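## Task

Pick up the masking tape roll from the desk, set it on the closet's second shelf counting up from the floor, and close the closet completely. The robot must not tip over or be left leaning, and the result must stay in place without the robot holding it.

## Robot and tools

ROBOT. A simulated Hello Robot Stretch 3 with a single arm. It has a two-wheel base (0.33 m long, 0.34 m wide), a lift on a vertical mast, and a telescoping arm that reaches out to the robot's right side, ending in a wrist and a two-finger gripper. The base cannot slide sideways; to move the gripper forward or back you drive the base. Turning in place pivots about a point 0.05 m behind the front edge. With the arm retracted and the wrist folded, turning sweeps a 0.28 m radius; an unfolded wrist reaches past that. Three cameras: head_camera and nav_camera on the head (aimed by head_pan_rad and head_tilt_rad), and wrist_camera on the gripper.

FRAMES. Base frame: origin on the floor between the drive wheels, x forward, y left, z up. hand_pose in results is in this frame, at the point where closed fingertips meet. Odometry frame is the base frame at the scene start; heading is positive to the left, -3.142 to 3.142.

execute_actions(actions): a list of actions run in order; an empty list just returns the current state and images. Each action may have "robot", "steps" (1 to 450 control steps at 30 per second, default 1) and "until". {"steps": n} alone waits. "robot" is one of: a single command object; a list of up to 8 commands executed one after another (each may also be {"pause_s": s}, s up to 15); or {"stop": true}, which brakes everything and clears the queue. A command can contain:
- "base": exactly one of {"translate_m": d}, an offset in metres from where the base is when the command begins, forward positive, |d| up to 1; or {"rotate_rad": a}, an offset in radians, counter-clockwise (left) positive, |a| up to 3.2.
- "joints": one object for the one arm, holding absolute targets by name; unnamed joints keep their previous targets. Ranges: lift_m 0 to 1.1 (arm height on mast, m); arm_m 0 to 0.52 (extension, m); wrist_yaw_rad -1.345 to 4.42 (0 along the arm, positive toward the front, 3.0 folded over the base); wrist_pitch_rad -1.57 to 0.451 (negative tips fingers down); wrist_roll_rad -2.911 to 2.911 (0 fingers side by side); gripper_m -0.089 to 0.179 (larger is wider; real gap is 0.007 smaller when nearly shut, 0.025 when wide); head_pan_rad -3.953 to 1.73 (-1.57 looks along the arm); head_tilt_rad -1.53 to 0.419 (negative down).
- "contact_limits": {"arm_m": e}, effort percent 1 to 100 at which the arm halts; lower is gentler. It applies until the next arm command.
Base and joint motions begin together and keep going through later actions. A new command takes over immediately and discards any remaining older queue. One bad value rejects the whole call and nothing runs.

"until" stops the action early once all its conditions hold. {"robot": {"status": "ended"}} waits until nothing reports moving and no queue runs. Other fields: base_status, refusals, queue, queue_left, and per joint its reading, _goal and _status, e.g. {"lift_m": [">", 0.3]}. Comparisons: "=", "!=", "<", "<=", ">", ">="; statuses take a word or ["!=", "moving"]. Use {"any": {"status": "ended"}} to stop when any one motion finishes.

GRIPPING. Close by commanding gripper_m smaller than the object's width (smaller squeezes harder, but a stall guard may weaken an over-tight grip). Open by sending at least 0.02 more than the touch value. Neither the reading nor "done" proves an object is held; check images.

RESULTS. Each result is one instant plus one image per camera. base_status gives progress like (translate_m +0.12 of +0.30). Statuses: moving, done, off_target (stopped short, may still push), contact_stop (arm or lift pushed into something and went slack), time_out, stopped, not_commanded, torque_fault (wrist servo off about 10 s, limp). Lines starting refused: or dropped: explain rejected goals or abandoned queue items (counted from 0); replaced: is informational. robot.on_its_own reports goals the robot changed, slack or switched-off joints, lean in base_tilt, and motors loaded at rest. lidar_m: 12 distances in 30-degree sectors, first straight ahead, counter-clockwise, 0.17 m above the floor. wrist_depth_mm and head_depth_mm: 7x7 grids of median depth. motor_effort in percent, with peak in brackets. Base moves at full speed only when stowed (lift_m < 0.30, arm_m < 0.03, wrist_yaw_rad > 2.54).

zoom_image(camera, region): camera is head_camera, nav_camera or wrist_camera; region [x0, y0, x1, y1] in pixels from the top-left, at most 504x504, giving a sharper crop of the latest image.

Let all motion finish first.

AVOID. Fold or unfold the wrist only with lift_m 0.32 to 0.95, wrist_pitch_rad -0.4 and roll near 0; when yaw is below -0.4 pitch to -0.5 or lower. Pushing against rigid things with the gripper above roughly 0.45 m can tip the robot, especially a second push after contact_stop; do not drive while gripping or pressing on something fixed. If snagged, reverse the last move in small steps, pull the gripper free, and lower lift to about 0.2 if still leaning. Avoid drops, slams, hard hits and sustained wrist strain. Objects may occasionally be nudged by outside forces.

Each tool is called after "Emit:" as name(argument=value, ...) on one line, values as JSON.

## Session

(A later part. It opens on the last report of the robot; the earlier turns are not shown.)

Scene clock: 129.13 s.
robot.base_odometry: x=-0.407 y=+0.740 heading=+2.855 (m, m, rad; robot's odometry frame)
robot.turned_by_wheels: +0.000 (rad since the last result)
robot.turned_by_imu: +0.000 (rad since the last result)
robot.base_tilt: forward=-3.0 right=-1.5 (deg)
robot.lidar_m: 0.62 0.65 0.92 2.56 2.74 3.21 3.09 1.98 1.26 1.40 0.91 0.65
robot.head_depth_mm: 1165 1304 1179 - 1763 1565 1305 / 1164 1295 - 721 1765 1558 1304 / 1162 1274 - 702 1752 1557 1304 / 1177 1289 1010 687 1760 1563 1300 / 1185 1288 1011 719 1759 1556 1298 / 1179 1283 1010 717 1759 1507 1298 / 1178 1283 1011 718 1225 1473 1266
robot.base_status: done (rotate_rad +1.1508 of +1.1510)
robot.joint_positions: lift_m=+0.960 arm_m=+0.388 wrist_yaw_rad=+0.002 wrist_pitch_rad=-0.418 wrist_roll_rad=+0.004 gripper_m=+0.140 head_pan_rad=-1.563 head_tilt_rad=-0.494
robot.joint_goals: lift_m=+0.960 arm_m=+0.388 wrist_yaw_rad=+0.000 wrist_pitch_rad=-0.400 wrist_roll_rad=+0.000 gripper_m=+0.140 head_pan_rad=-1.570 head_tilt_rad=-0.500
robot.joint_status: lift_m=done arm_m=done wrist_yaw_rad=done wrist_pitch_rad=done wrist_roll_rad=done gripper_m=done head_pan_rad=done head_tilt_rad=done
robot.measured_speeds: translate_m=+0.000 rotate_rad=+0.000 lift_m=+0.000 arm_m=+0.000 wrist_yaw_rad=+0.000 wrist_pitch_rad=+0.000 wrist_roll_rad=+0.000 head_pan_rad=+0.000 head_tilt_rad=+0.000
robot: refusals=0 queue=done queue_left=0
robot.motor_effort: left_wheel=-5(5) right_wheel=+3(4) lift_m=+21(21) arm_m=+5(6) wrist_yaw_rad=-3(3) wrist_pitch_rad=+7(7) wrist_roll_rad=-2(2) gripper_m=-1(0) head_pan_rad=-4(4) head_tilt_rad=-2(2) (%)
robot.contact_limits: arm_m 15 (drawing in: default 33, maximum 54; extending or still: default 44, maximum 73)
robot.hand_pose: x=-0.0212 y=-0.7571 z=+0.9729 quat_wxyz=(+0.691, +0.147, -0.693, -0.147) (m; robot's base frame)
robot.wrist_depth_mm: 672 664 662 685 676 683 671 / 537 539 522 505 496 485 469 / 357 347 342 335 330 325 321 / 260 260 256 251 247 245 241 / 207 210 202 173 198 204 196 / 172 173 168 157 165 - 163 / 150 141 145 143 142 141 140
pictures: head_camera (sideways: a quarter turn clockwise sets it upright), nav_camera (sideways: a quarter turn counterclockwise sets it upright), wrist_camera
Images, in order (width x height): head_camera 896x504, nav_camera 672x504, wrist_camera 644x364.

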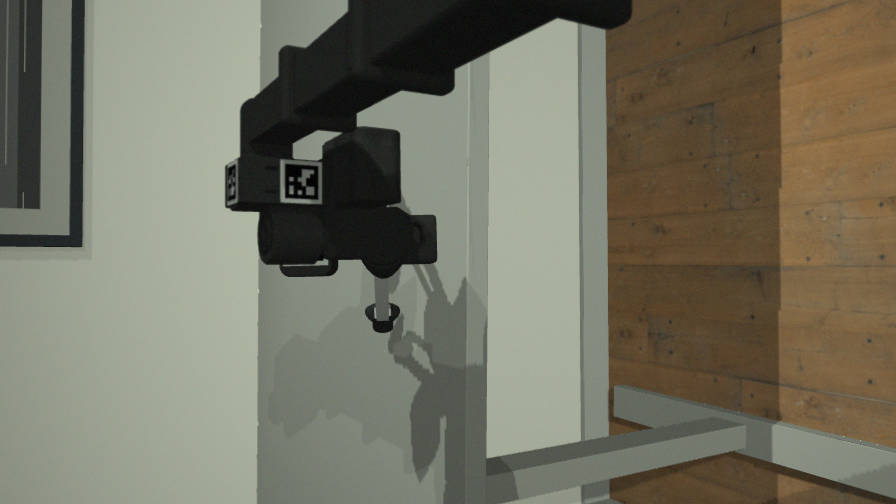

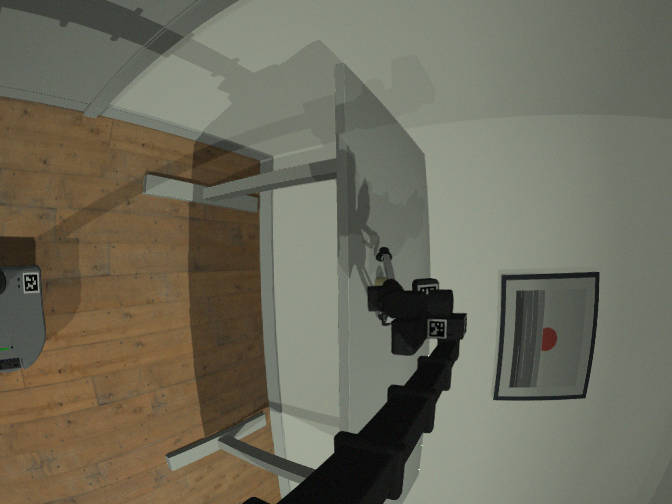

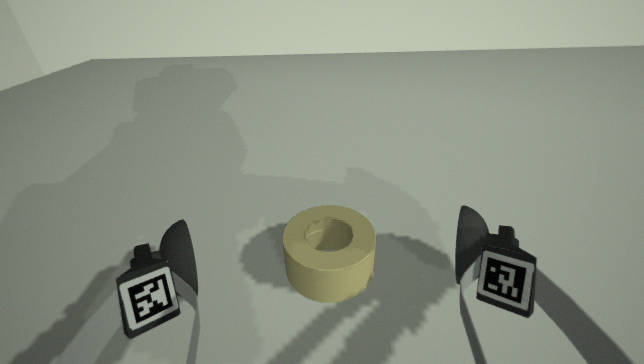

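Emit:
execute_actions(actions=[{"robot": {"joints": {"gripper_m": 0.085}}, "steps": 100, "until": {"robot": {"status": "ended"}}}])

Scene clock: 131.77 s.
robot.base_odometry: x=-0.407 y=+0.740 heading=+2.855 (m, m, rad; robot's odometry frame)
robot.turned_by_wheels: +0.000 (rad since the last result)
robot.turned_by_imu: +0.000 (rad since the last result)
robot.base_tilt: forward=-3.1 right=-1.4 (deg)
robot.lidar_m: 0.62 0.65 0.91 2.56 2.74 3.20 3.08 1.98 1.26 1.40 0.91 0.65
robot.head_depth_mm: 1167 1296 1181 - 1770 1562 1308 / 1165 1296 - 723 1758 1550 1307 / 1170 1281 - 704 1763 1561 1299 / 1179 1284 1011 687 1762 1556 1308 / 1175 1297 1014 721 1743 1557 1305 / 1176 1290 1015 718 1752 1521 1301 / 1174 1281 1008 718 1219 1466 1266
robot.base_status: done (rotate_rad +1.1508 of +1.1510)
robot.joint_positions: lift_m=+0.960 arm_m=+0.388 wrist_yaw_rad=+0.002 wrist_pitch_rad=-0.418 wrist_roll_rad=+0.004 gripper_m=+0.085 head_pan_rad=-1.563 head_tilt_rad=-0.494
robot.joint_goals: lift_m=+0.960 arm_m=+0.388 wrist_yaw_rad=+0.000 wrist_pitch_rad=-0.400 wrist_roll_rad=+0.000 gripper_m=+0.085 head_pan_rad=-1.570 head_tilt_rad=-0.500
robot.joint_status: lift_m=done arm_m=done wrist_yaw_rad=done wrist_pitch_rad=done wrist_roll_rad=done gripper_m=done head_pan_rad=done head_tilt_rad=done
robot.measured_speeds: translate_m=+0.000 rotate_rad=+0.000 lift_m=+0.000 arm_m=+0.000 wrist_yaw_rad=+0.000 wrist_pitch_rad=+0.000 wrist_roll_rad=+0.000 head_pan_rad=+0.000 head_tilt_rad=+0.000
robot: refusals=0 queue=done queue_left=0
robot.motor_effort: left_wheel=-5(6) right_wheel=+3(4) lift_m=+21(21) arm_m=+6(5) wrist_yaw_rad=-3(2) wrist_pitch_rad=+7(7) wrist_roll_rad=-2(2) gripper_m=-1(80) head_pan_rad=-4(4) head_tilt_rad=-1(1) (%)
robot.contact_limits: arm_m 15 (drawing in: default 33, maximum 54; extending or still: default 44, maximum 73)
robot.hand_pose: x=-0.0212 y=-0.7571 z=+0.9729 quat_wxyz=(+0.691, +0.147, -0.693, -0.147) (m; robot's base frame)
robot.wrist_depth_mm: 668 669 672 664 689 691 663 / 546 531 522 506 490 479 472 / 353 349 344 337 330 324 319 / 262 257 253 250 248 245 241 / 206 204 210 172 207 197 194 / 171 171 165 155 161 167 163 / 146 146 144 143 142 141 140
pictures: head_camera (sideways: a quarter turn clockwise sets it upright), nav_camera (sideways: a quarter turn counterclockwise sets it upright), wrist_camera
Images, in order (width x height): head_camera 896x504, nav_camera 672x504, wrist_camera 644x364.

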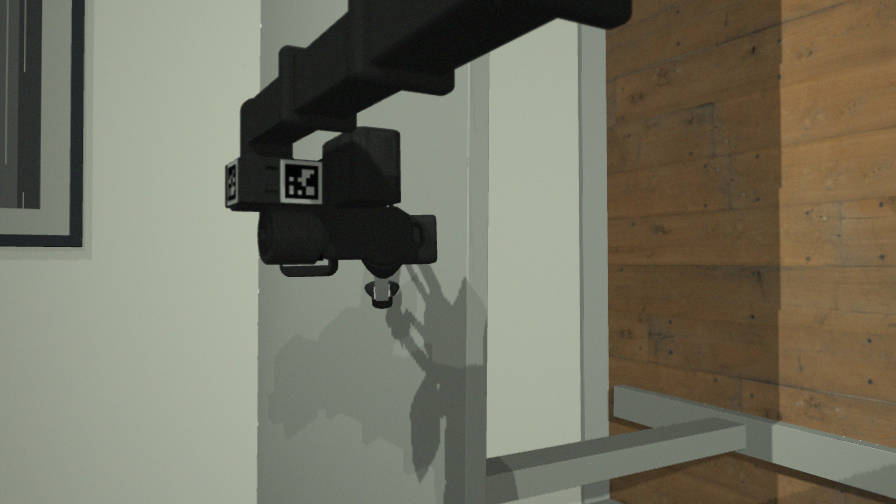

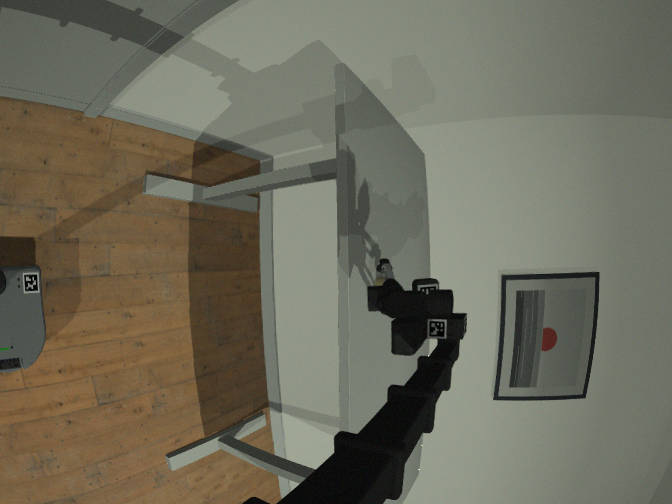

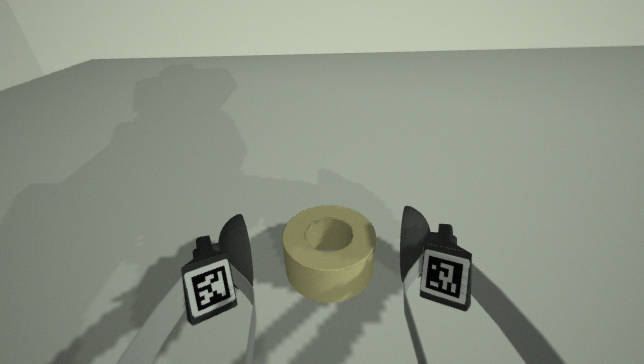

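Emit:
execute_actions(actions=[{"robot": {"joints": {"lift_m": 0.951, "arm_m": 0.401}, "contact_limits": {"arm_m": 15}}, "steps": 100, "until": {"robot": {"status": "ended"}}}])

Scene clock: 135.53 s.
robot.base_odometry: x=-0.407 y=+0.740 heading=+2.855 (m, m, rad; robot's odometry frame)
robot.turned_by_wheels: +0.000 (rad since the last result)
robot.turned_by_imu: +0.000 (rad since the last result)
robot.base_tilt: forward=-3.1 right=-1.5 (deg)
robot.lidar_m: 0.62 0.65 0.91 2.56 2.73 3.22 3.10 1.98 1.25 1.40 0.91 0.65
robot.head_depth_mm: 1171 1299 1093 - 1767 1561 1305 / 1170 1292 - 708 1764 1550 1302 / 1164 1298 - 723 1765 1561 1298 / 1176 1284 1084 685 1767 1553 1302 / 1180 1292 1013 721 1762 1553 1302 / 1182 1288 1009 719 1747 1519 1302 / 1179 1289 1010 719 1222 1462 1265
robot.base_status: done (rotate_rad +1.1508 of +1.1510)
robot.joint_positions: lift_m=+0.951 arm_m=+0.400 wrist_yaw_rad=+0.002 wrist_pitch_rad=-0.388 wrist_roll_rad=+0.004 gripper_m=+0.085 head_pan_rad=-1.563 head_tilt_rad=-0.494
robot.joint_goals: lift_m=+0.951 arm_m=+0.401 wrist_yaw_rad=+0.000 wrist_pitch_rad=-0.400 wrist_roll_rad=+0.000 gripper_m=+0.085 head_pan_rad=-1.570 head_tilt_rad=-0.500
robot.joint_status: lift_m=done arm_m=done wrist_yaw_rad=done wrist_pitch_rad=done wrist_roll_rad=done gripper_m=done head_pan_rad=done head_tilt_rad=done
robot.measured_speeds: translate_m=+0.000 rotate_rad=+0.000 lift_m=+0.000 arm_m=+0.000 wrist_yaw_rad=+0.000 wrist_pitch_rad=+0.000 wrist_roll_rad=+0.000 head_pan_rad=+0.000 head_tilt_rad=+0.000
robot: refusals=0 queue=done queue_left=0
robot.motor_effort: left_wheel=-6(5) right_wheel=+4(4) lift_m=+18(22) arm_m=+8(8) wrist_yaw_rad=-2(2) wrist_pitch_rad=-5(7) wrist_roll_rad=-2(2) gripper_m=+0(1) head_pan_rad=-3(4) head_tilt_rad=-2(2) (%)
robot.contact_limits: arm_m 15 (drawing in: default 33, maximum 54; extending or still: default 44, maximum 73)
robot.hand_pose: x=-0.0212 y=-0.7735 z=+0.9707 quat_wxyz=(+0.693, +0.137, -0.695, -0.137) (m; robot's base frame)
robot.wrist_depth_mm: 648 664 656 668 674 671 662 / 662 586 577 550 538 526 504 / 373 361 359 351 339 335 326 / 269 263 259 257 251 248 243 / 209 205 212 168 207 195 193 / 171 169 164 139 154 165 161 / 145 143 142 141 140 139 137
pictures: head_camera (sideways: a quarter turn clockwise sets it upright), nav_camera (sideways: a quarter turn counterclockwise sets it upright), wrist_camera
Images, in order (width x height): head_camera 896x504, nav_camera 672x504, wrist_camera 644x364.

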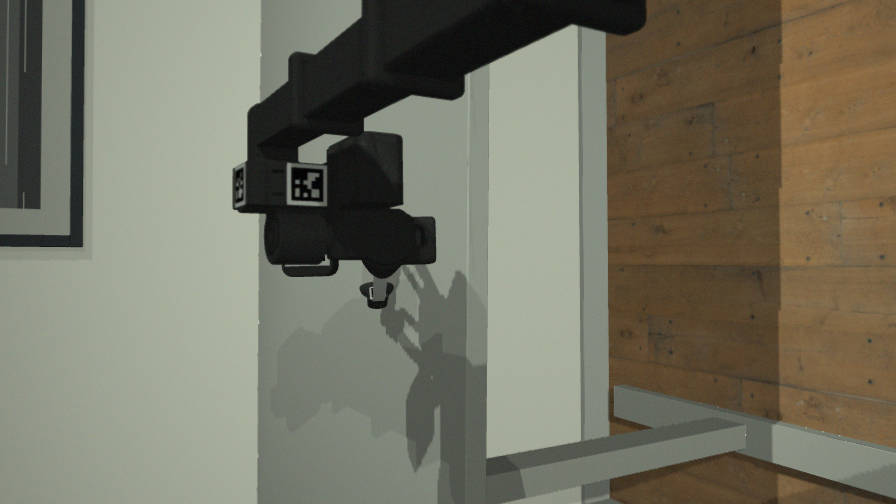

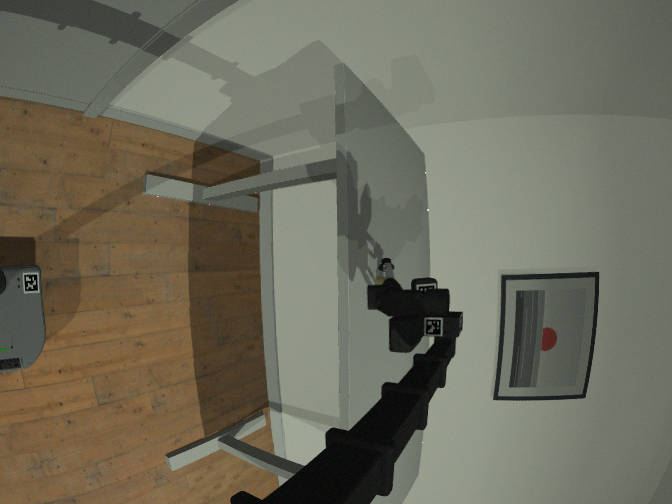

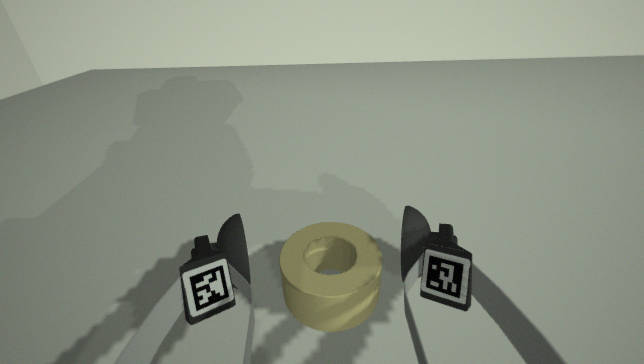

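Emit:
execute_actions(actions=[{"robot": [{"joints": {"lift_m": 0.961}}, {"joints": {"arm_m": 0.393}}, {"joints": {"gripper_m": 0.02}}], "steps": 200, "until": {"robot": {"status": "ended"}}}])

Scene clock: 138.90 s.
robot.base_odometry: x=-0.407 y=+0.740 heading=+2.855 (m, m, rad; robot's odometry frame)
robot.turned_by_wheels: +0.000 (rad since the last result)
robot.turned_by_imu: +0.000 (rad since the last result)
robot.base_tilt: forward=-3.2 right=-1.4 (deg)
robot.lidar_m: 0.62 0.65 0.92 2.56 2.74 3.21 3.08 1.98 1.26 1.40 0.91 0.64
robot.head_depth_mm: 1169 1302 1176 - 1777 1554 1304 / 1171 1290 - 704 1756 1560 1299 / 1167 1283 - 705 1765 1566 1301 / 1180 1295 1015 687 1775 1566 1300 / 1180 1287 1016 719 1744 1545 1304 / 1177 1289 1010 719 1759 1511 1307 / 1176 1283 1009 716 1218 1470 1269
robot.base_status: done (rotate_rad +1.1508 of +1.1510)
robot.joint_positions: lift_m=+0.961 arm_m=+0.393 wrist_yaw_rad=+0.002 wrist_pitch_rad=-0.415 wrist_roll_rad=+0.004 gripper_m=+0.021 head_pan_rad=-1.563 head_tilt_rad=-0.494
robot.joint_goals: lift_m=+0.961 arm_m=+0.393 wrist_yaw_rad=+0.000 wrist_pitch_rad=-0.400 wrist_roll_rad=+0.000 gripper_m=+0.020 head_pan_rad=-1.570 head_tilt_rad=-0.500
robot.joint_status: lift_m=done arm_m=done wrist_yaw_rad=done wrist_pitch_rad=done wrist_roll_rad=done gripper_m=done head_pan_rad=done head_tilt_rad=done
robot.measured_speeds: translate_m=+0.000 rotate_rad=+0.000 lift_m=+0.000 arm_m=+0.000 wrist_yaw_rad=+0.000 wrist_pitch_rad=+0.000 wrist_roll_rad=+0.000 head_pan_rad=+0.000 head_tilt_rad=+0.000
robot: refusals=0 queue=done queue_left=0
robot.motor_effort: left_wheel=-5(5) right_wheel=+3(4) lift_m=+27(27) arm_m=-6(8) wrist_yaw_rad=-3(2) wrist_pitch_rad=+6(6) wrist_roll_rad=-2(2) gripper_m=-17(85) head_pan_rad=-4(4) head_tilt_rad=-2(2) (%)
robot.hand_pose: x=-0.0212 y=-0.7631 z=+0.9741 quat_wxyz=(+0.691, +0.146, -0.693, -0.146) (m; robot's base frame)
robot.wrist_depth_mm: 671 658 661 666 665 685 683 / 562 544 530 518 504 492 472 / 363 356 346 338 335 328 322 / 265 260 259 253 250 245 243 / 209 206 209 174 208 199 196 / 173 171 171 148 161 166 164 / 148 147 145 145 143 142 141
pictures: head_camera (sideways: a quarter turn clockwise sets it upright), nav_camera (sideways: a quarter turn counterclockwise sets it upright), wrist_camera
Images, in order (width x height): head_camera 896x504, nav_camera 672x504, wrist_camera 644x364.

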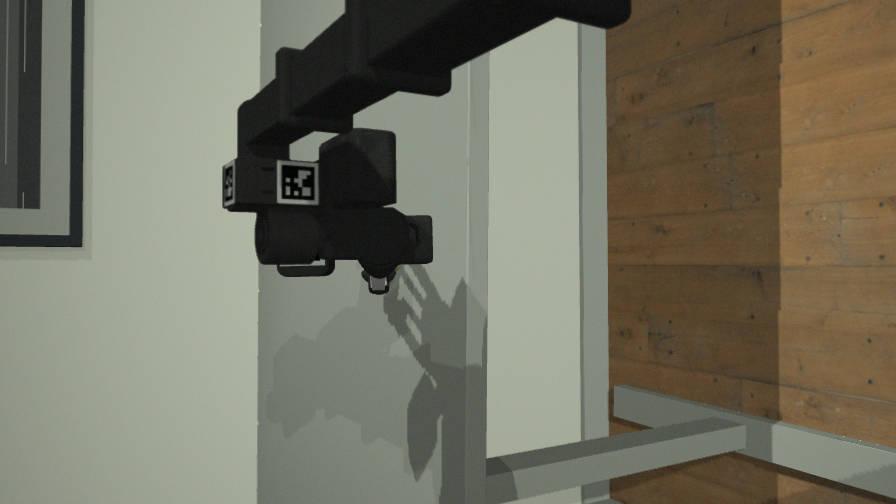

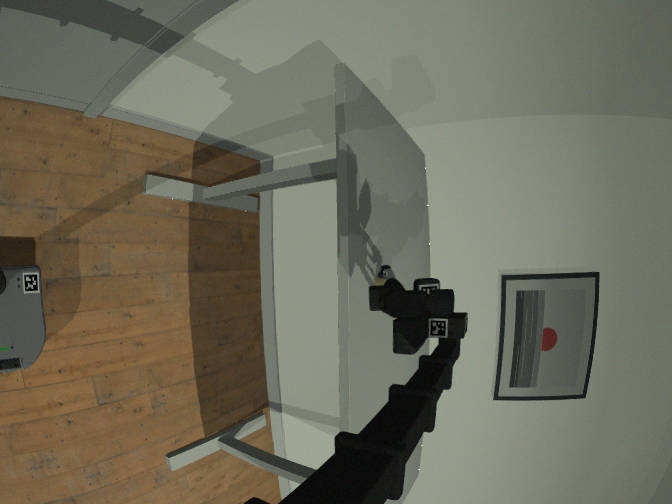

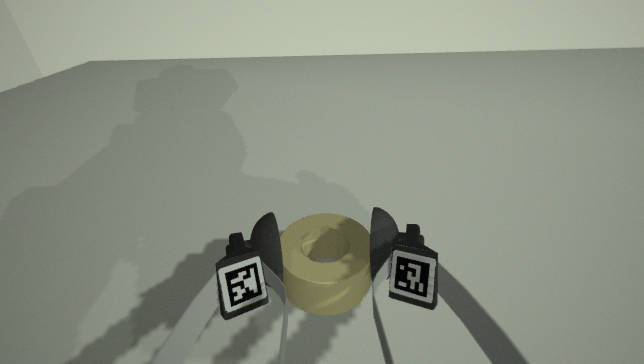

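Emit:
execute_actions(actions=[{"robot": [{"joints": {"gripper_m": -0.005}}, {"joints": {"lift_m": 1.0}}], "steps": 200, "until": {"robot": {"status": "ended"}}}])

Scene clock: 141.17 s.
robot.base_odometry: x=-0.407 y=+0.740 heading=+2.855 (m, m, rad; robot's odometry frame)
robot.turned_by_wheels: +0.000 (rad since the last result)
robot.turned_by_imu: +0.000 (rad since the last result)
robot.base_tilt: forward=-3.2 right=-1.5 (deg)
robot.lidar_m: 0.62 0.65 0.92 2.56 2.74 3.21 3.09 1.99 1.25 1.40 0.91 0.65
robot.head_depth_mm: 1169 1285 - 689 1779 1561 1303 / 1167 1275 926 721 1773 1566 1297 / 1166 1263 869 723 1763 1561 1301 / 1184 1272 - 718 1764 1561 1304 / 1179 1288 1012 719 1750 1556 1302 / 1183 1286 1011 717 1753 1517 1295 / 1174 1284 1006 718 1222 1470 1260
robot.base_status: done (rotate_rad +1.1508 of +1.1510)
robot.joint_positions: lift_m=+1.000 arm_m=+0.393 wrist_yaw_rad=+0.002 wrist_pitch_rad=-0.418 wrist_roll_rad=+0.004 gripper_m=-0.004 head_pan_rad=-1.563 head_tilt_rad=-0.494
robot.joint_goals: lift_m=+1.000 arm_m=+0.393 wrist_yaw_rad=+0.000 wrist_pitch_rad=-0.400 wrist_roll_rad=+0.000 gripper_m=-0.005 head_pan_rad=-1.570 head_tilt_rad=-0.500
robot.joint_status: lift_m=done arm_m=done wrist_yaw_rad=done wrist_pitch_rad=done wrist_roll_rad=done gripper_m=done head_pan_rad=done head_tilt_rad=done
robot.measured_speeds: translate_m=+0.000 rotate_rad=+0.000 lift_m=+0.000 arm_m=+0.000 wrist_yaw_rad=+0.000 wrist_pitch_rad=+0.000 wrist_roll_rad=+0.000 head_pan_rad=+0.000 head_tilt_rad=+0.000
robot: refusals=0 queue=done queue_left=0
robot.motor_effort: left_wheel=-5(6) right_wheel=+4(3) lift_m=+27(28) arm_m=-6(6) wrist_yaw_rad=-2(2) wrist_pitch_rad=+7(7) wrist_roll_rad=-2(2) gripper_m=-18(91) head_pan_rad=-4(4) head_tilt_rad=-1(2) (%)
robot.hand_pose: x=-0.0212 y=-0.7627 z=+1.0125 quat_wxyz=(+0.691, +0.147, -0.693, -0.147) (m; robot's base frame)
robot.wrist_depth_mm: 673 662 667 674 658 671 668 / 686 688 683 638 618 618 596 / 453 440 435 434 417 416 406 / 334 331 326 323 323 318 311 / 265 261 269 173 263 252 249 / 221 217 217 148 - 211 209 / 188 186 184 185 182 180 179
pictures: head_camera (sideways: a quarter turn clockwise sets it upright), nav_camera (sideways: a quarter turn counterclockwise sets it upright), wrist_camera
Images, in order (width x height): head_camera 896x504, nav_camera 672x504, wrist_camera 644x364.

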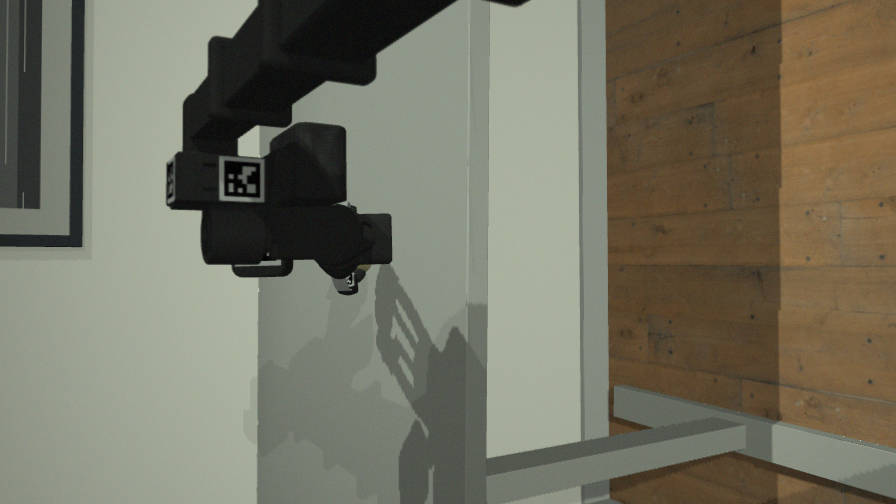

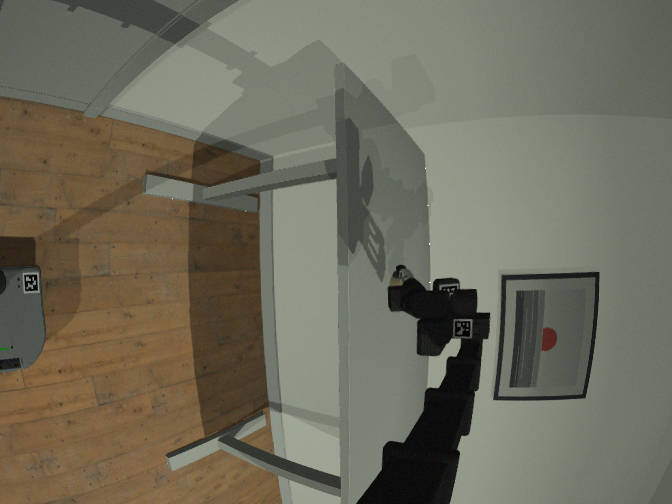

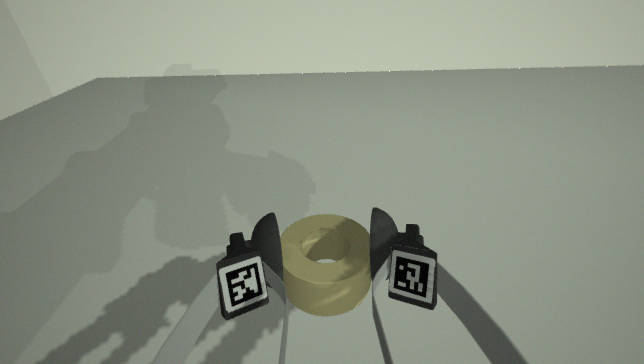

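Emit:
execute_actions(actions=[{"robot": {"joints": {"arm_m": 0.0, "head_pan_rad": 0.0, "head_tilt_rad": -0.45}}, "steps": 200, "until": {"robot": {"arm_m": ["<", 0.1]}}}, {"robot": {"joints": {"lift_m": 0.4}}, "steps": 200, "until": {"robot": {"lift_m": ["<", 0.93], "arm_m": ["<", 0.03]}}}, {"robot": {"base": {"rotate_rad": 1.812}, "joints": {"wrist_yaw_rad": 2.75}}, "steps": 200, "until": {"robot": {"wrist_yaw_rad": [">", 2.7]}}}, {"robot": {"joints": {"lift_m": 0.28}}, "steps": 300, "until": {"robot": {"status": "ended"}}}, {"robot": [{"base": {"translate_m": 1.0}}, {"base": {"translate_m": 0.7}}], "steps": 450, "until": {"robot": {"status": "ended"}}}])

Scene clock: 164.57 s.
robot.base_odometry: x=-0.485 y=-0.959 heading=-1.617 (m, m, rad; robot's odometry frame)
robot.turned_by_wheels: +1.812 (rad since the last result)
robot.turned_by_imu: +1.837 (rad since the last result)
robot.base_tilt: forward=-3.1 right=-1.3 (deg)
robot.lidar_m: 1.03 1.14 2.03 2.67 3.09 2.61 2.15 1.25 1.08 1.08 1.26 0.96
robot.head_depth_mm: 776 829 901 993 1099 1240 1339 / 1406 1522 1652 1391 1151 1286 1336 / 1441 1537 1677 1717 1888 1607 1330 / 1464 1575 1709 1711 1895 1559 1339 / 856 928 1021 1129 1263 1429 1329 / 871 953 1044 1161 1307 1482 1327 / 892 975 1074 1193 1344 1508 1331
robot.base_status: done (translate_m +0.7000 of +0.7000)
robot.joint_positions: lift_m=+0.280 arm_m=+0.000 wrist_yaw_rad=+2.748 wrist_pitch_rad=-0.419 wrist_roll_rad=+0.004 gripper_m=-0.004 head_pan_rad=-0.007 head_tilt_rad=-0.457
robot.joint_goals: lift_m=+0.280 arm_m=+0.000 wrist_yaw_rad=+2.750 wrist_pitch_rad=-0.400 wrist_roll_rad=+0.000 gripper_m=-0.005 head_pan_rad=+0.000 head_tilt_rad=-0.450
robot.joint_status: lift_m=done arm_m=done wrist_yaw_rad=done wrist_pitch_rad=done wrist_roll_rad=done gripper_m=done head_pan_rad=done head_tilt_rad=done
robot.measured_speeds: translate_m=+0.000 rotate_rad=+0.000 lift_m=+0.000 arm_m=+0.000 wrist_yaw_rad=+0.000 wrist_pitch_rad=+0.000 wrist_roll_rad=+0.000 head_pan_rad=+0.000 head_tilt_rad=+0.000
robot: refusals=0 queue=done queue_left=0
robot.motor_effort: left_wheel=-5(13) right_wheel=+4(10) lift_m=+22(27) arm_m=-6(6) wrist_yaw_rad=+3(6) wrist_pitch_rad=+8(7) wrist_roll_rad=-2(2) gripper_m=-17(18) head_pan_rad=+3(50) head_tilt_rad=+2(8) (%)
robot.hand_pose: x=+0.0648 y=+0.0617 z=+0.2925 quat_wxyz=(+0.280, +0.708, +0.009, +0.648) (m; robot's base frame)
robot.wrist_depth_mm: - - - - - - 892 / - - - - - - 898 / - - - - 953 936 851 / - 766 738 707 719 700 696 / - 595 603 174 599 569 561 / 480 493 - 148 - 476 477 / 432 - - 413 415 406 409
pictures: head_camera (sideways: a quarter turn clockwise sets it upright), nav_camera (sideways: a quarter turn counterclockwise sets it upright), wrist_camera
Images, in order (width x height): head_camera 896x504, nav_camera 672x504, wrist_camera 644x364.

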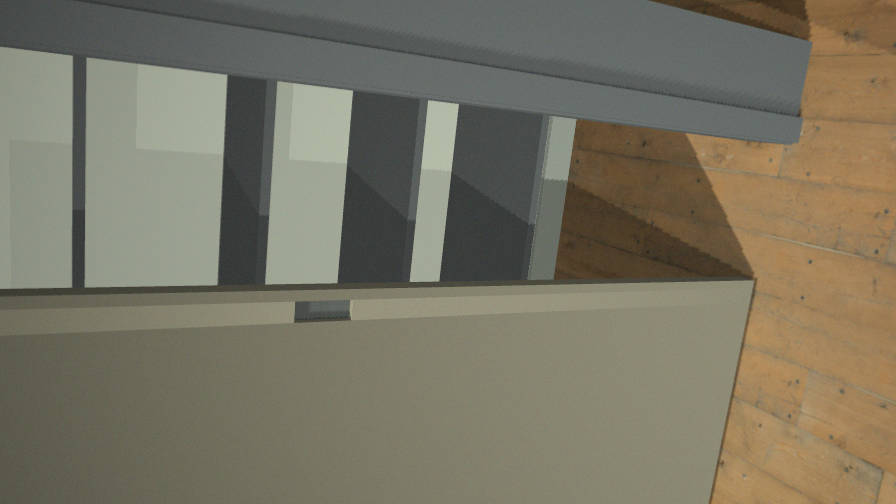

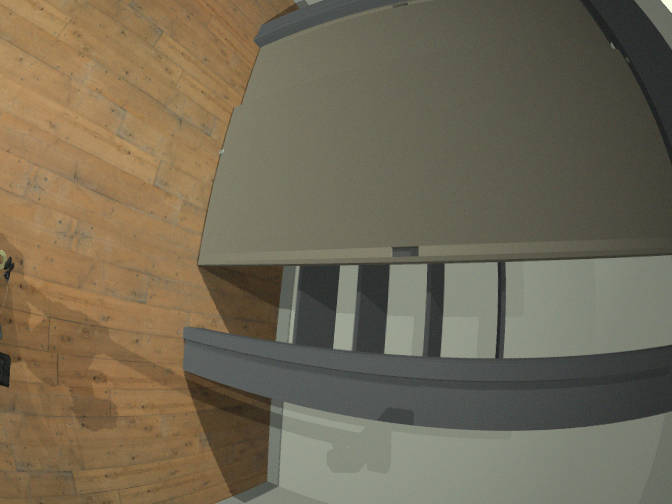

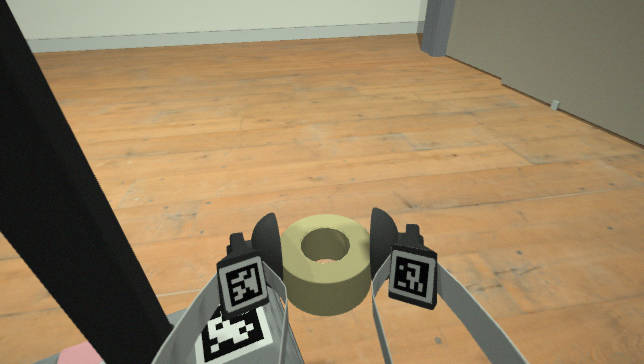

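Emit:
execute_actions(actions=[{"robot": [{"base": {"translate_m": 0.59}}, {"base": {"rotate_rad": 1.343}, "joints": {"head_pan_rad": -1.57, "head_tilt_rad": -0.6}}, {"base": {"translate_m": 0.04}, "joints": {"lift_m": 0.74}}], "steps": 450, "until": {"robot": {"status": "ended"}}}])

Scene clock: 179.00 s.
robot.base_odometry: x=-0.474 y=-1.559 heading=-0.274 (m, m, rad; robot's odometry frame)
robot.turned_by_wheels: +1.343 (rad since the last result)
robot.turned_by_imu: +1.359 (rad since the last result)
robot.base_tilt: forward=-3.1 right=-1.5 (deg)
robot.lidar_m: 2.48 2.60 3.67 3.13 1.74 1.31 1.28 0.55 0.44 0.43 0.44 0.62
robot.head_depth_mm: 937 923 944 934 985 674 749 / 953 991 1172 993 1201 1348 1183 / 954 986 1168 992 1198 1415 1238 / 956 984 1174 991 1195 1414 1261 / 956 978 1168 990 1161 1376 829 / 343 373 413 472 539 646 804 / 326 362 407 464 540 648 808
robot.base_status: done (translate_m +0.0400 of +0.0400)
robot.joint_positions: lift_m=+0.740 arm_m=+0.000 wrist_yaw_rad=+2.748 wrist_pitch_rad=-0.420 wrist_roll_rad=+0.004 gripper_m=-0.004 head_pan_rad=-1.563 head_tilt_rad=-0.593
robot.joint_goals: lift_m=+0.740 arm_m=+0.000 wrist_yaw_rad=+2.750 wrist_pitch_rad=-0.400 wrist_roll_rad=+0.000 gripper_m=-0.005 head_pan_rad=-1.570 head_tilt_rad=-0.600
robot.joint_status: lift_m=done arm_m=done wrist_yaw_rad=done wrist_pitch_rad=done wrist_roll_rad=done gripper_m=done head_pan_rad=done head_tilt_rad=done
robot.measured_speeds: translate_m=+0.000 rotate_rad=+0.000 lift_m=+0.000 arm_m=+0.000 wrist_yaw_rad=+0.000 wrist_pitch_rad=+0.000 wrist_roll_rad=+0.000 head_pan_rad=+0.000 head_tilt_rad=+0.000
robot: refusals=0 queue=done queue_left=0
robot.motor_effort: left_wheel=-6(16) right_wheel=+4(13) lift_m=+27(30) arm_m=-6(6) wrist_yaw_rad=+3(3) wrist_pitch_rad=+8(8) wrist_roll_rad=-2(2) gripper_m=-17(18) head_pan_rad=-4(49) head_tilt_rad=-2(11) (%)
robot.hand_pose: x=+0.0647 y=+0.0617 z=+0.7521 quat_wxyz=(+0.280, +0.708, +0.009, +0.648) (m; robot's base frame)
robot.wrist_depth_mm: - - - - - - - / - - - - - - - / - - - - - - - / - - - - - - - / - - - 173 - - - / - - - 148 - - - / 891 - 910 874 857 845 849
pictures: head_camera (sideways: a quarter turn clockwise sets it upright), nav_camera (sideways: a quarter turn counterclockwise sets it upright), wrist_camera
Images, in order (width x height): head_camera 896x504, nav_camera 672x504, wrist_camera 644x364.

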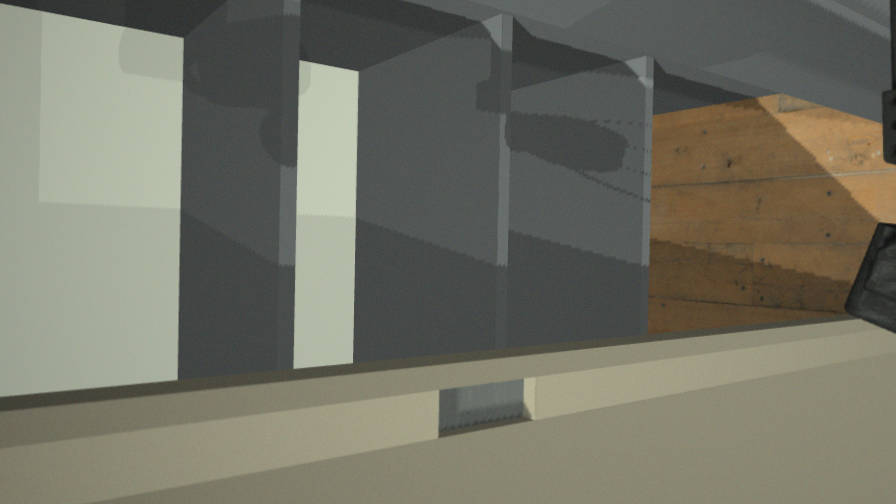

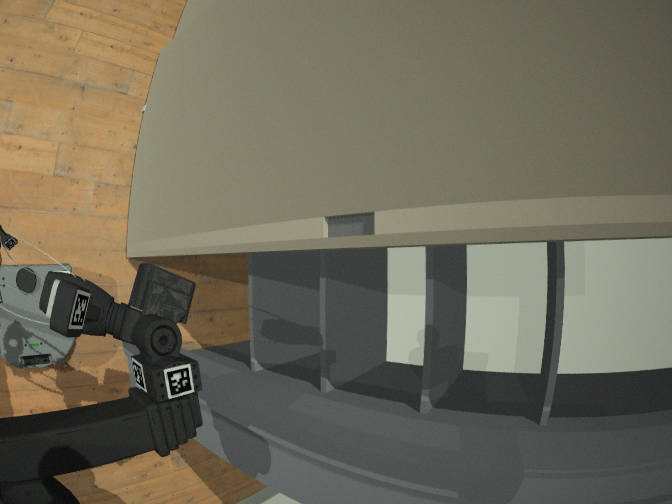

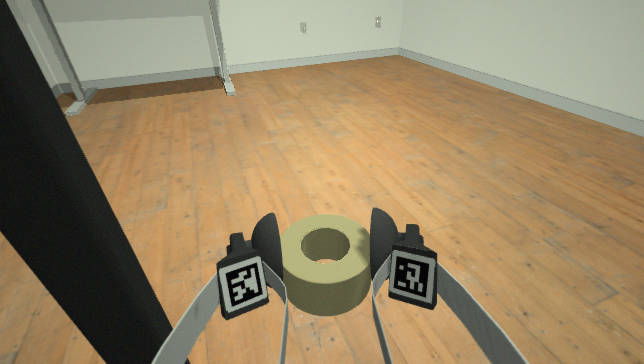

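Emit:
execute_actions(actions=[{"robot": {"base": {"translate_m": -0.02}, "joints": {"lift_m": 0.775, "wrist_yaw_rad": 0.0}}, "steps": 300, "until": {"robot": {"status": "ended"}}}, {"robot": {"joints": {"arm_m": 0.15, "head_tilt_rad": -0.8}, "contact_limits": {"arm_m": 15}}, "steps": 300, "until": {"robot": {"status": "ended"}}}])

Scene clock: 187.53 s.
robot.base_odometry: x=-0.493 y=-1.553 heading=-0.274 (m, m, rad; robot's odometry frame)
robot.turned_by_wheels: +0.000 (rad since the last result)
robot.turned_by_imu: +0.001 (rad since the last result)
robot.base_tilt: forward=-3.0 right=-1.4 (deg)
robot.lidar_m: 1.85 2.62 3.69 3.13 1.71 1.29 1.25 0.55 0.43 0.43 0.44 0.62
robot.head_depth_mm: 783 936 899 606 - - - / 776 1114 982 1242 - 974 1133 / 773 1117 975 1262 - 1299 1155 / 769 1109 974 1297 1429 1294 1148 / 763 1110 969 1190 1459 1227 1144 / 756 1078 496 574 705 960 1143 / 342 392 464 559 707 964 1141
robot.base_status: done (translate_m -0.0200 of -0.0200)
robot.joint_positions: lift_m=+0.775 arm_m=+0.150 wrist_yaw_rad=+0.002 wrist_pitch_rad=-0.420 wrist_roll_rad=+0.004 gripper_m=-0.004 head_pan_rad=-1.563 head_tilt_rad=-0.790
robot.joint_goals: lift_m=+0.775 arm_m=+0.150 wrist_yaw_rad=+0.000 wrist_pitch_rad=-0.400 wrist_roll_rad=+0.000 gripper_m=-0.005 head_pan_rad=-1.570 head_tilt_rad=-0.800
robot.joint_status: lift_m=done arm_m=done wrist_yaw_rad=done wrist_pitch_rad=done wrist_roll_rad=done gripper_m=done head_pan_rad=done head_tilt_rad=done
robot.measured_speeds: translate_m=+0.000 rotate_rad=+0.000 lift_m=+0.000 arm_m=+0.000 wrist_yaw_rad=+0.000 wrist_pitch_rad=+0.000 wrist_roll_rad=+0.000 head_pan_rad=+0.000 head_tilt_rad=+0.000
robot: refusals=0 queue=done queue_left=0
robot.motor_effort: left_wheel=-6(13) right_wheel=+4(5) lift_m=+27(29) arm_m=+6(7) wrist_yaw_rad=-3(5) wrist_pitch_rad=+8(8) wrist_roll_rad=-2(2) gripper_m=-18(19) head_pan_rad=-4(4) head_tilt_rad=-3(14) (%)
robot.contact_limits: arm_m 15 (drawing in: default 33, maximum 54; extending or still: default 44, maximum 73)
robot.hand_pose: x=-0.0211 y=-0.5188 z=+0.7871 quat_wxyz=(+0.691, +0.148, -0.692, -0.147) (m; robot's base frame)
robot.wrist_depth_mm: 662 647 661 643 653 501 330 / 700 699 676 686 676 507 330 / 490 483 473 459 459 438 332 / 846 827 821 797 779 440 330 / 728 702 740 174 731 501 333 / 592 584 591 147 - 506 331 / 923 926 880 853 847 464 330
pictures: head_camera (sideways: a quarter turn clockwise sets it upright), nav_camera (sideways: a quarter turn counterclockwise sets it upright), wrist_camera
Images, in order (width x height): head_camera 896x504, nav_camera 672x504, wrist_camera 644x364.

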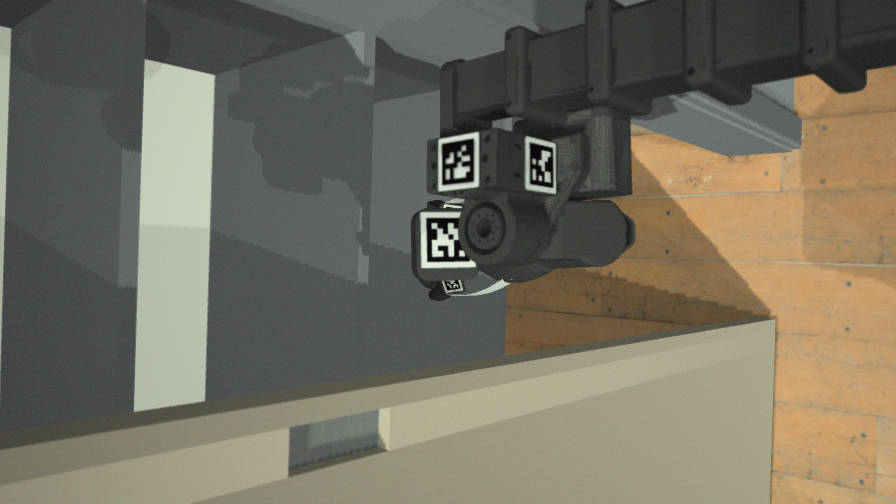

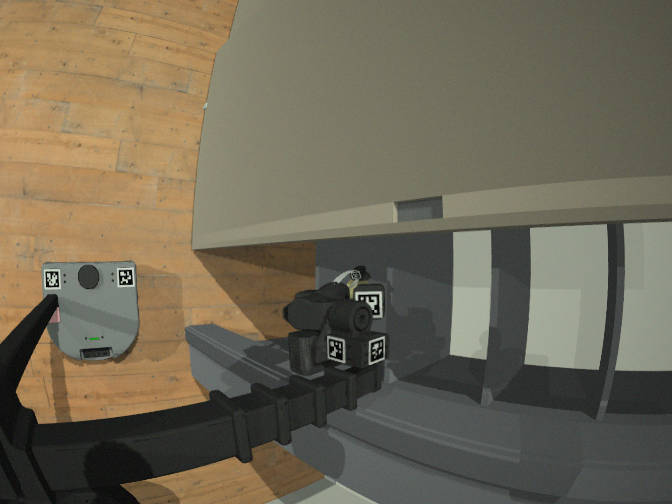

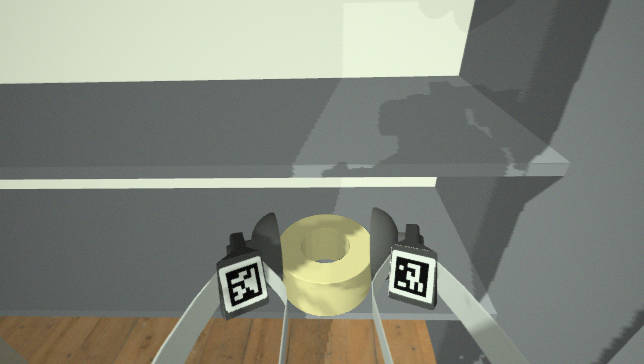

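Emit:
execute_actions(actions=[{"robot": {"joints": {"arm_m": 0.49, "lift_m": 0.755, "head_tilt_rad": -0.65}, "contact_limits": {"arm_m": 15}}, "steps": 300, "until": {"robot": {"status": "ended"}}}])

Scene clock: 192.93 s.
robot.base_odometry: x=-0.493 y=-1.553 heading=-0.274 (m, m, rad; robot's odometry frame)
robot.turned_by_wheels: +0.000 (rad since the last result)
robot.turned_by_imu: +0.000 (rad since the last result)
robot.base_tilt: forward=-3.2 right=-1.5 (deg)
robot.lidar_m: 1.84 2.63 3.70 3.15 1.71 1.29 1.25 0.55 0.43 0.43 0.44 0.61
robot.head_depth_mm: 927 805 941 906 610 - - / 960 800 1156 960 - 1374 976 / 959 796 1158 1269 1191 1395 1203 / 964 792 1186 1258 1192 1399 1196 / 967 838 1169 1001 1189 1355 1076 / 967 784 453 511 580 716 938 / 333 368 420 491 581 717 943
robot.base_status: done (translate_m -0.0200 of -0.0200)
robot.joint_positions: lift_m=+0.755 arm_m=+0.490 wrist_yaw_rad=+0.002 wrist_pitch_rad=-0.420 wrist_roll_rad=+0.004 gripper_m=-0.004 head_pan_rad=-1.563 head_tilt_rad=-0.655
robot.joint_goals: lift_m=+0.755 arm_m=+0.490 wrist_yaw_rad=+0.000 wrist_pitch_rad=-0.400 wrist_roll_rad=+0.000 gripper_m=-0.005 head_pan_rad=-1.570 head_tilt_rad=-0.650
robot.joint_status: lift_m=done arm_m=done wrist_yaw_rad=done wrist_pitch_rad=done wrist_roll_rad=done gripper_m=done head_pan_rad=done head_tilt_rad=done
robot.measured_speeds: translate_m=+0.000 rotate_rad=+0.000 lift_m=+0.000 arm_m=+0.000 wrist_yaw_rad=+0.000 wrist_pitch_rad=+0.000 wrist_roll_rad=+0.000 head_pan_rad=+0.000 head_tilt_rad=+0.000
robot: refusals=0 queue=done queue_left=0
robot.motor_effort: left_wheel=-6(5) right_wheel=+4(4) lift_m=+22(27) arm_m=+6(5) wrist_yaw_rad=-3(3) wrist_pitch_rad=+8(8) wrist_roll_rad=-2(2) gripper_m=-18(18) head_pan_rad=-4(4) head_tilt_rad=+2(12) (%)
robot.contact_limits: arm_m 15 (drawing in: default 33, maximum 54; extending or still: default 44, maximum 73)
robot.hand_pose: x=-0.0212 y=-0.8588 z=+0.7674 quat_wxyz=(+0.691, +0.148, -0.692, -0.147) (m; robot's base frame)
robot.wrist_depth_mm: 361 360 357 352 352 349 333 / 398 393 389 380 385 385 345 / 416 415 410 409 408 400 346 / 319 317 317 309 305 301 298 / 254 254 259 174 255 245 239 / 211 209 209 149 - 203 201 / 181 180 178 176 176 173 173
pictures: head_camera (sideways: a quarter turn clockwise sets it upright), nav_camera (sideways: a quarter turn counterclockwise sets it upright), wrist_camera
Images, in order (width x height): head_camera 896x504, nav_camera 672x504, wrist_camera 644x364.

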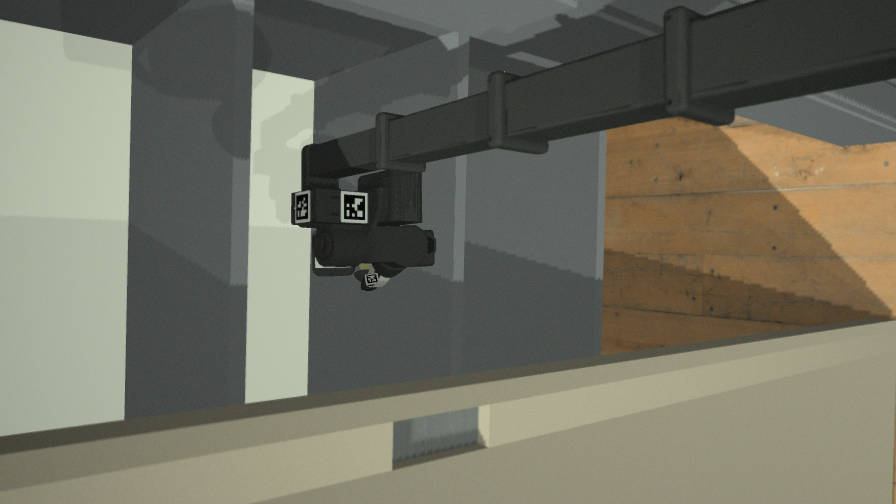

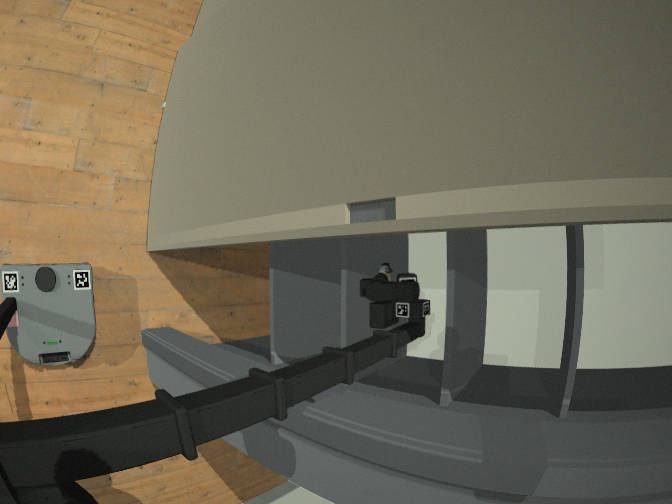

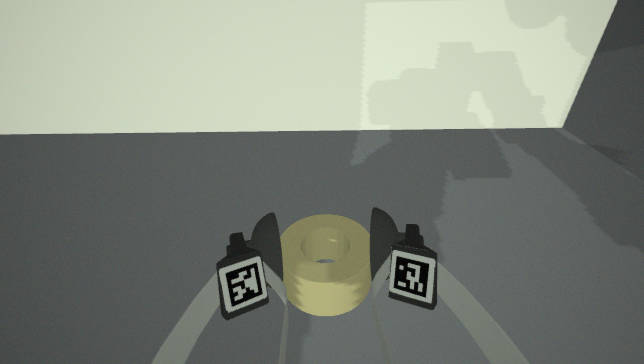

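Emit:
execute_actions(actions=[{"robot": [{"joints": {"arm_m": 0.515, "lift_m": 0.74}, "contact_limits": {"arm_m": 15}}, {"joints": {"lift_m": 0.726}}], "steps": 300, "until": {"robot": {"status": "ended"}}}])

Scene clock: 195.87 s.
robot.base_odometry: x=-0.493 y=-1.553 heading=-0.274 (m, m, rad; robot's odometry frame)
robot.turned_by_wheels: +0.000 (rad since the last result)
robot.turned_by_imu: +0.000 (rad since the last result)
robot.base_tilt: forward=-3.1 right=-1.6 (deg)
robot.lidar_m: 1.84 2.63 3.69 3.14 1.71 1.29 1.25 0.54 0.43 0.43 0.44 0.62
robot.head_depth_mm: 928 805 937 906 611 641 - / 961 798 1155 975 - 1364 985 / 964 796 1179 1268 1193 1387 1203 / 963 793 1177 1265 1191 1383 1208 / 964 837 1169 1005 1187 1364 1077 / 968 784 453 511 582 714 937 / 333 368 419 491 580 718 945
robot.base_status: done (translate_m -0.0200 of -0.0200)
robot.joint_positions: lift_m=+0.726 arm_m=+0.515 wrist_yaw_rad=+0.002 wrist_pitch_rad=-0.420 wrist_roll_rad=+0.004 gripper_m=-0.004 head_pan_rad=-1.563 head_tilt_rad=-0.655
robot.joint_goals: lift_m=+0.726 arm_m=+0.515 wrist_yaw_rad=+0.000 wrist_pitch_rad=-0.400 wrist_roll_rad=+0.000 gripper_m=-0.005 head_pan_rad=-1.570 head_tilt_rad=-0.650
robot.joint_status: lift_m=done arm_m=done wrist_yaw_rad=done wrist_pitch_rad=done wrist_roll_rad=done gripper_m=done head_pan_rad=done head_tilt_rad=done
robot.measured_speeds: translate_m=+0.000 rotate_rad=+0.000 lift_m=+0.000 arm_m=+0.000 wrist_yaw_rad=+0.000 wrist_pitch_rad=+0.000 wrist_roll_rad=+0.000 head_pan_rad=+0.000 head_tilt_rad=+0.000
robot: refusals=0 queue=done queue_left=0
robot.motor_effort: left_wheel=-6(6) right_wheel=+4(4) lift_m=+21(22) arm_m=+6(6) wrist_yaw_rad=-2(2) wrist_pitch_rad=+8(8) wrist_roll_rad=-2(2) gripper_m=-18(17) head_pan_rad=-4(4) head_tilt_rad=+2(2) (%)
robot.contact_limits: arm_m 15 (drawing in: default 33, maximum 54; extending or still: default 44, maximum 73)
robot.hand_pose: x=-0.0212 y=-0.8838 z=+0.7384 quat_wxyz=(+0.691, +0.148, -0.692, -0.147) (m; robot's base frame)
robot.wrist_depth_mm: 337 336 336 330 331 329 321 / 368 369 363 362 358 356 345 / 364 354 349 343 338 332 322 / 267 265 262 258 254 251 249 / 213 209 217 174 211 202 201 / 176 175 174 147 - 169 167 / 150 150 148 148 147 145 144
pictures: head_camera (sideways: a quarter turn clockwise sets it upright), nav_camera (sideways: a quarter turn counterclockwise sets it upright), wrist_camera
Images, in order (width x height): head_camera 896x504, nav_camera 672x504, wrist_camera 644x364.

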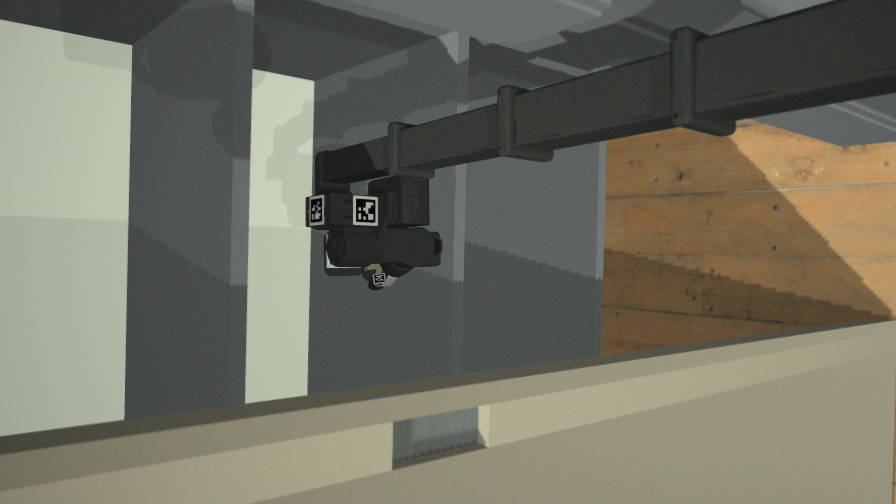

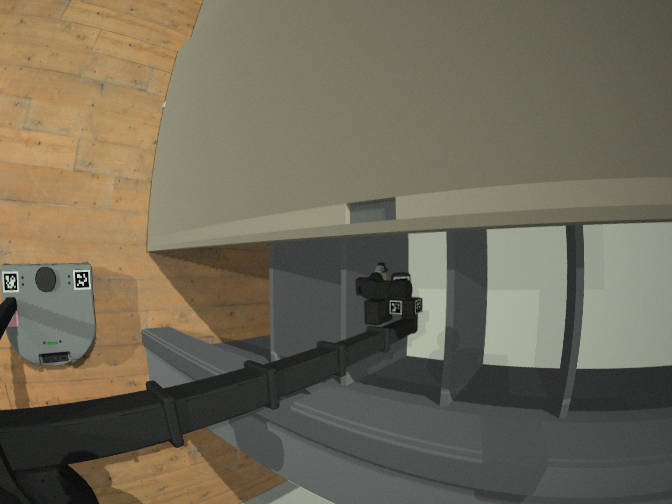

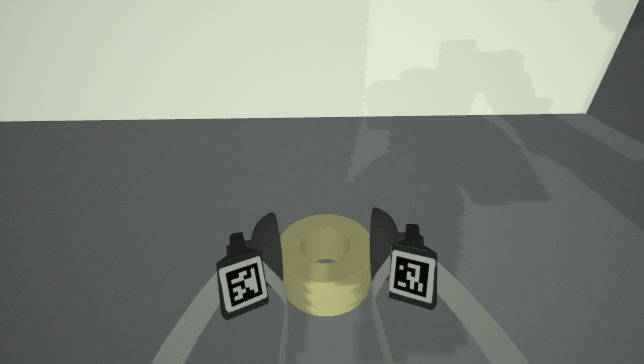

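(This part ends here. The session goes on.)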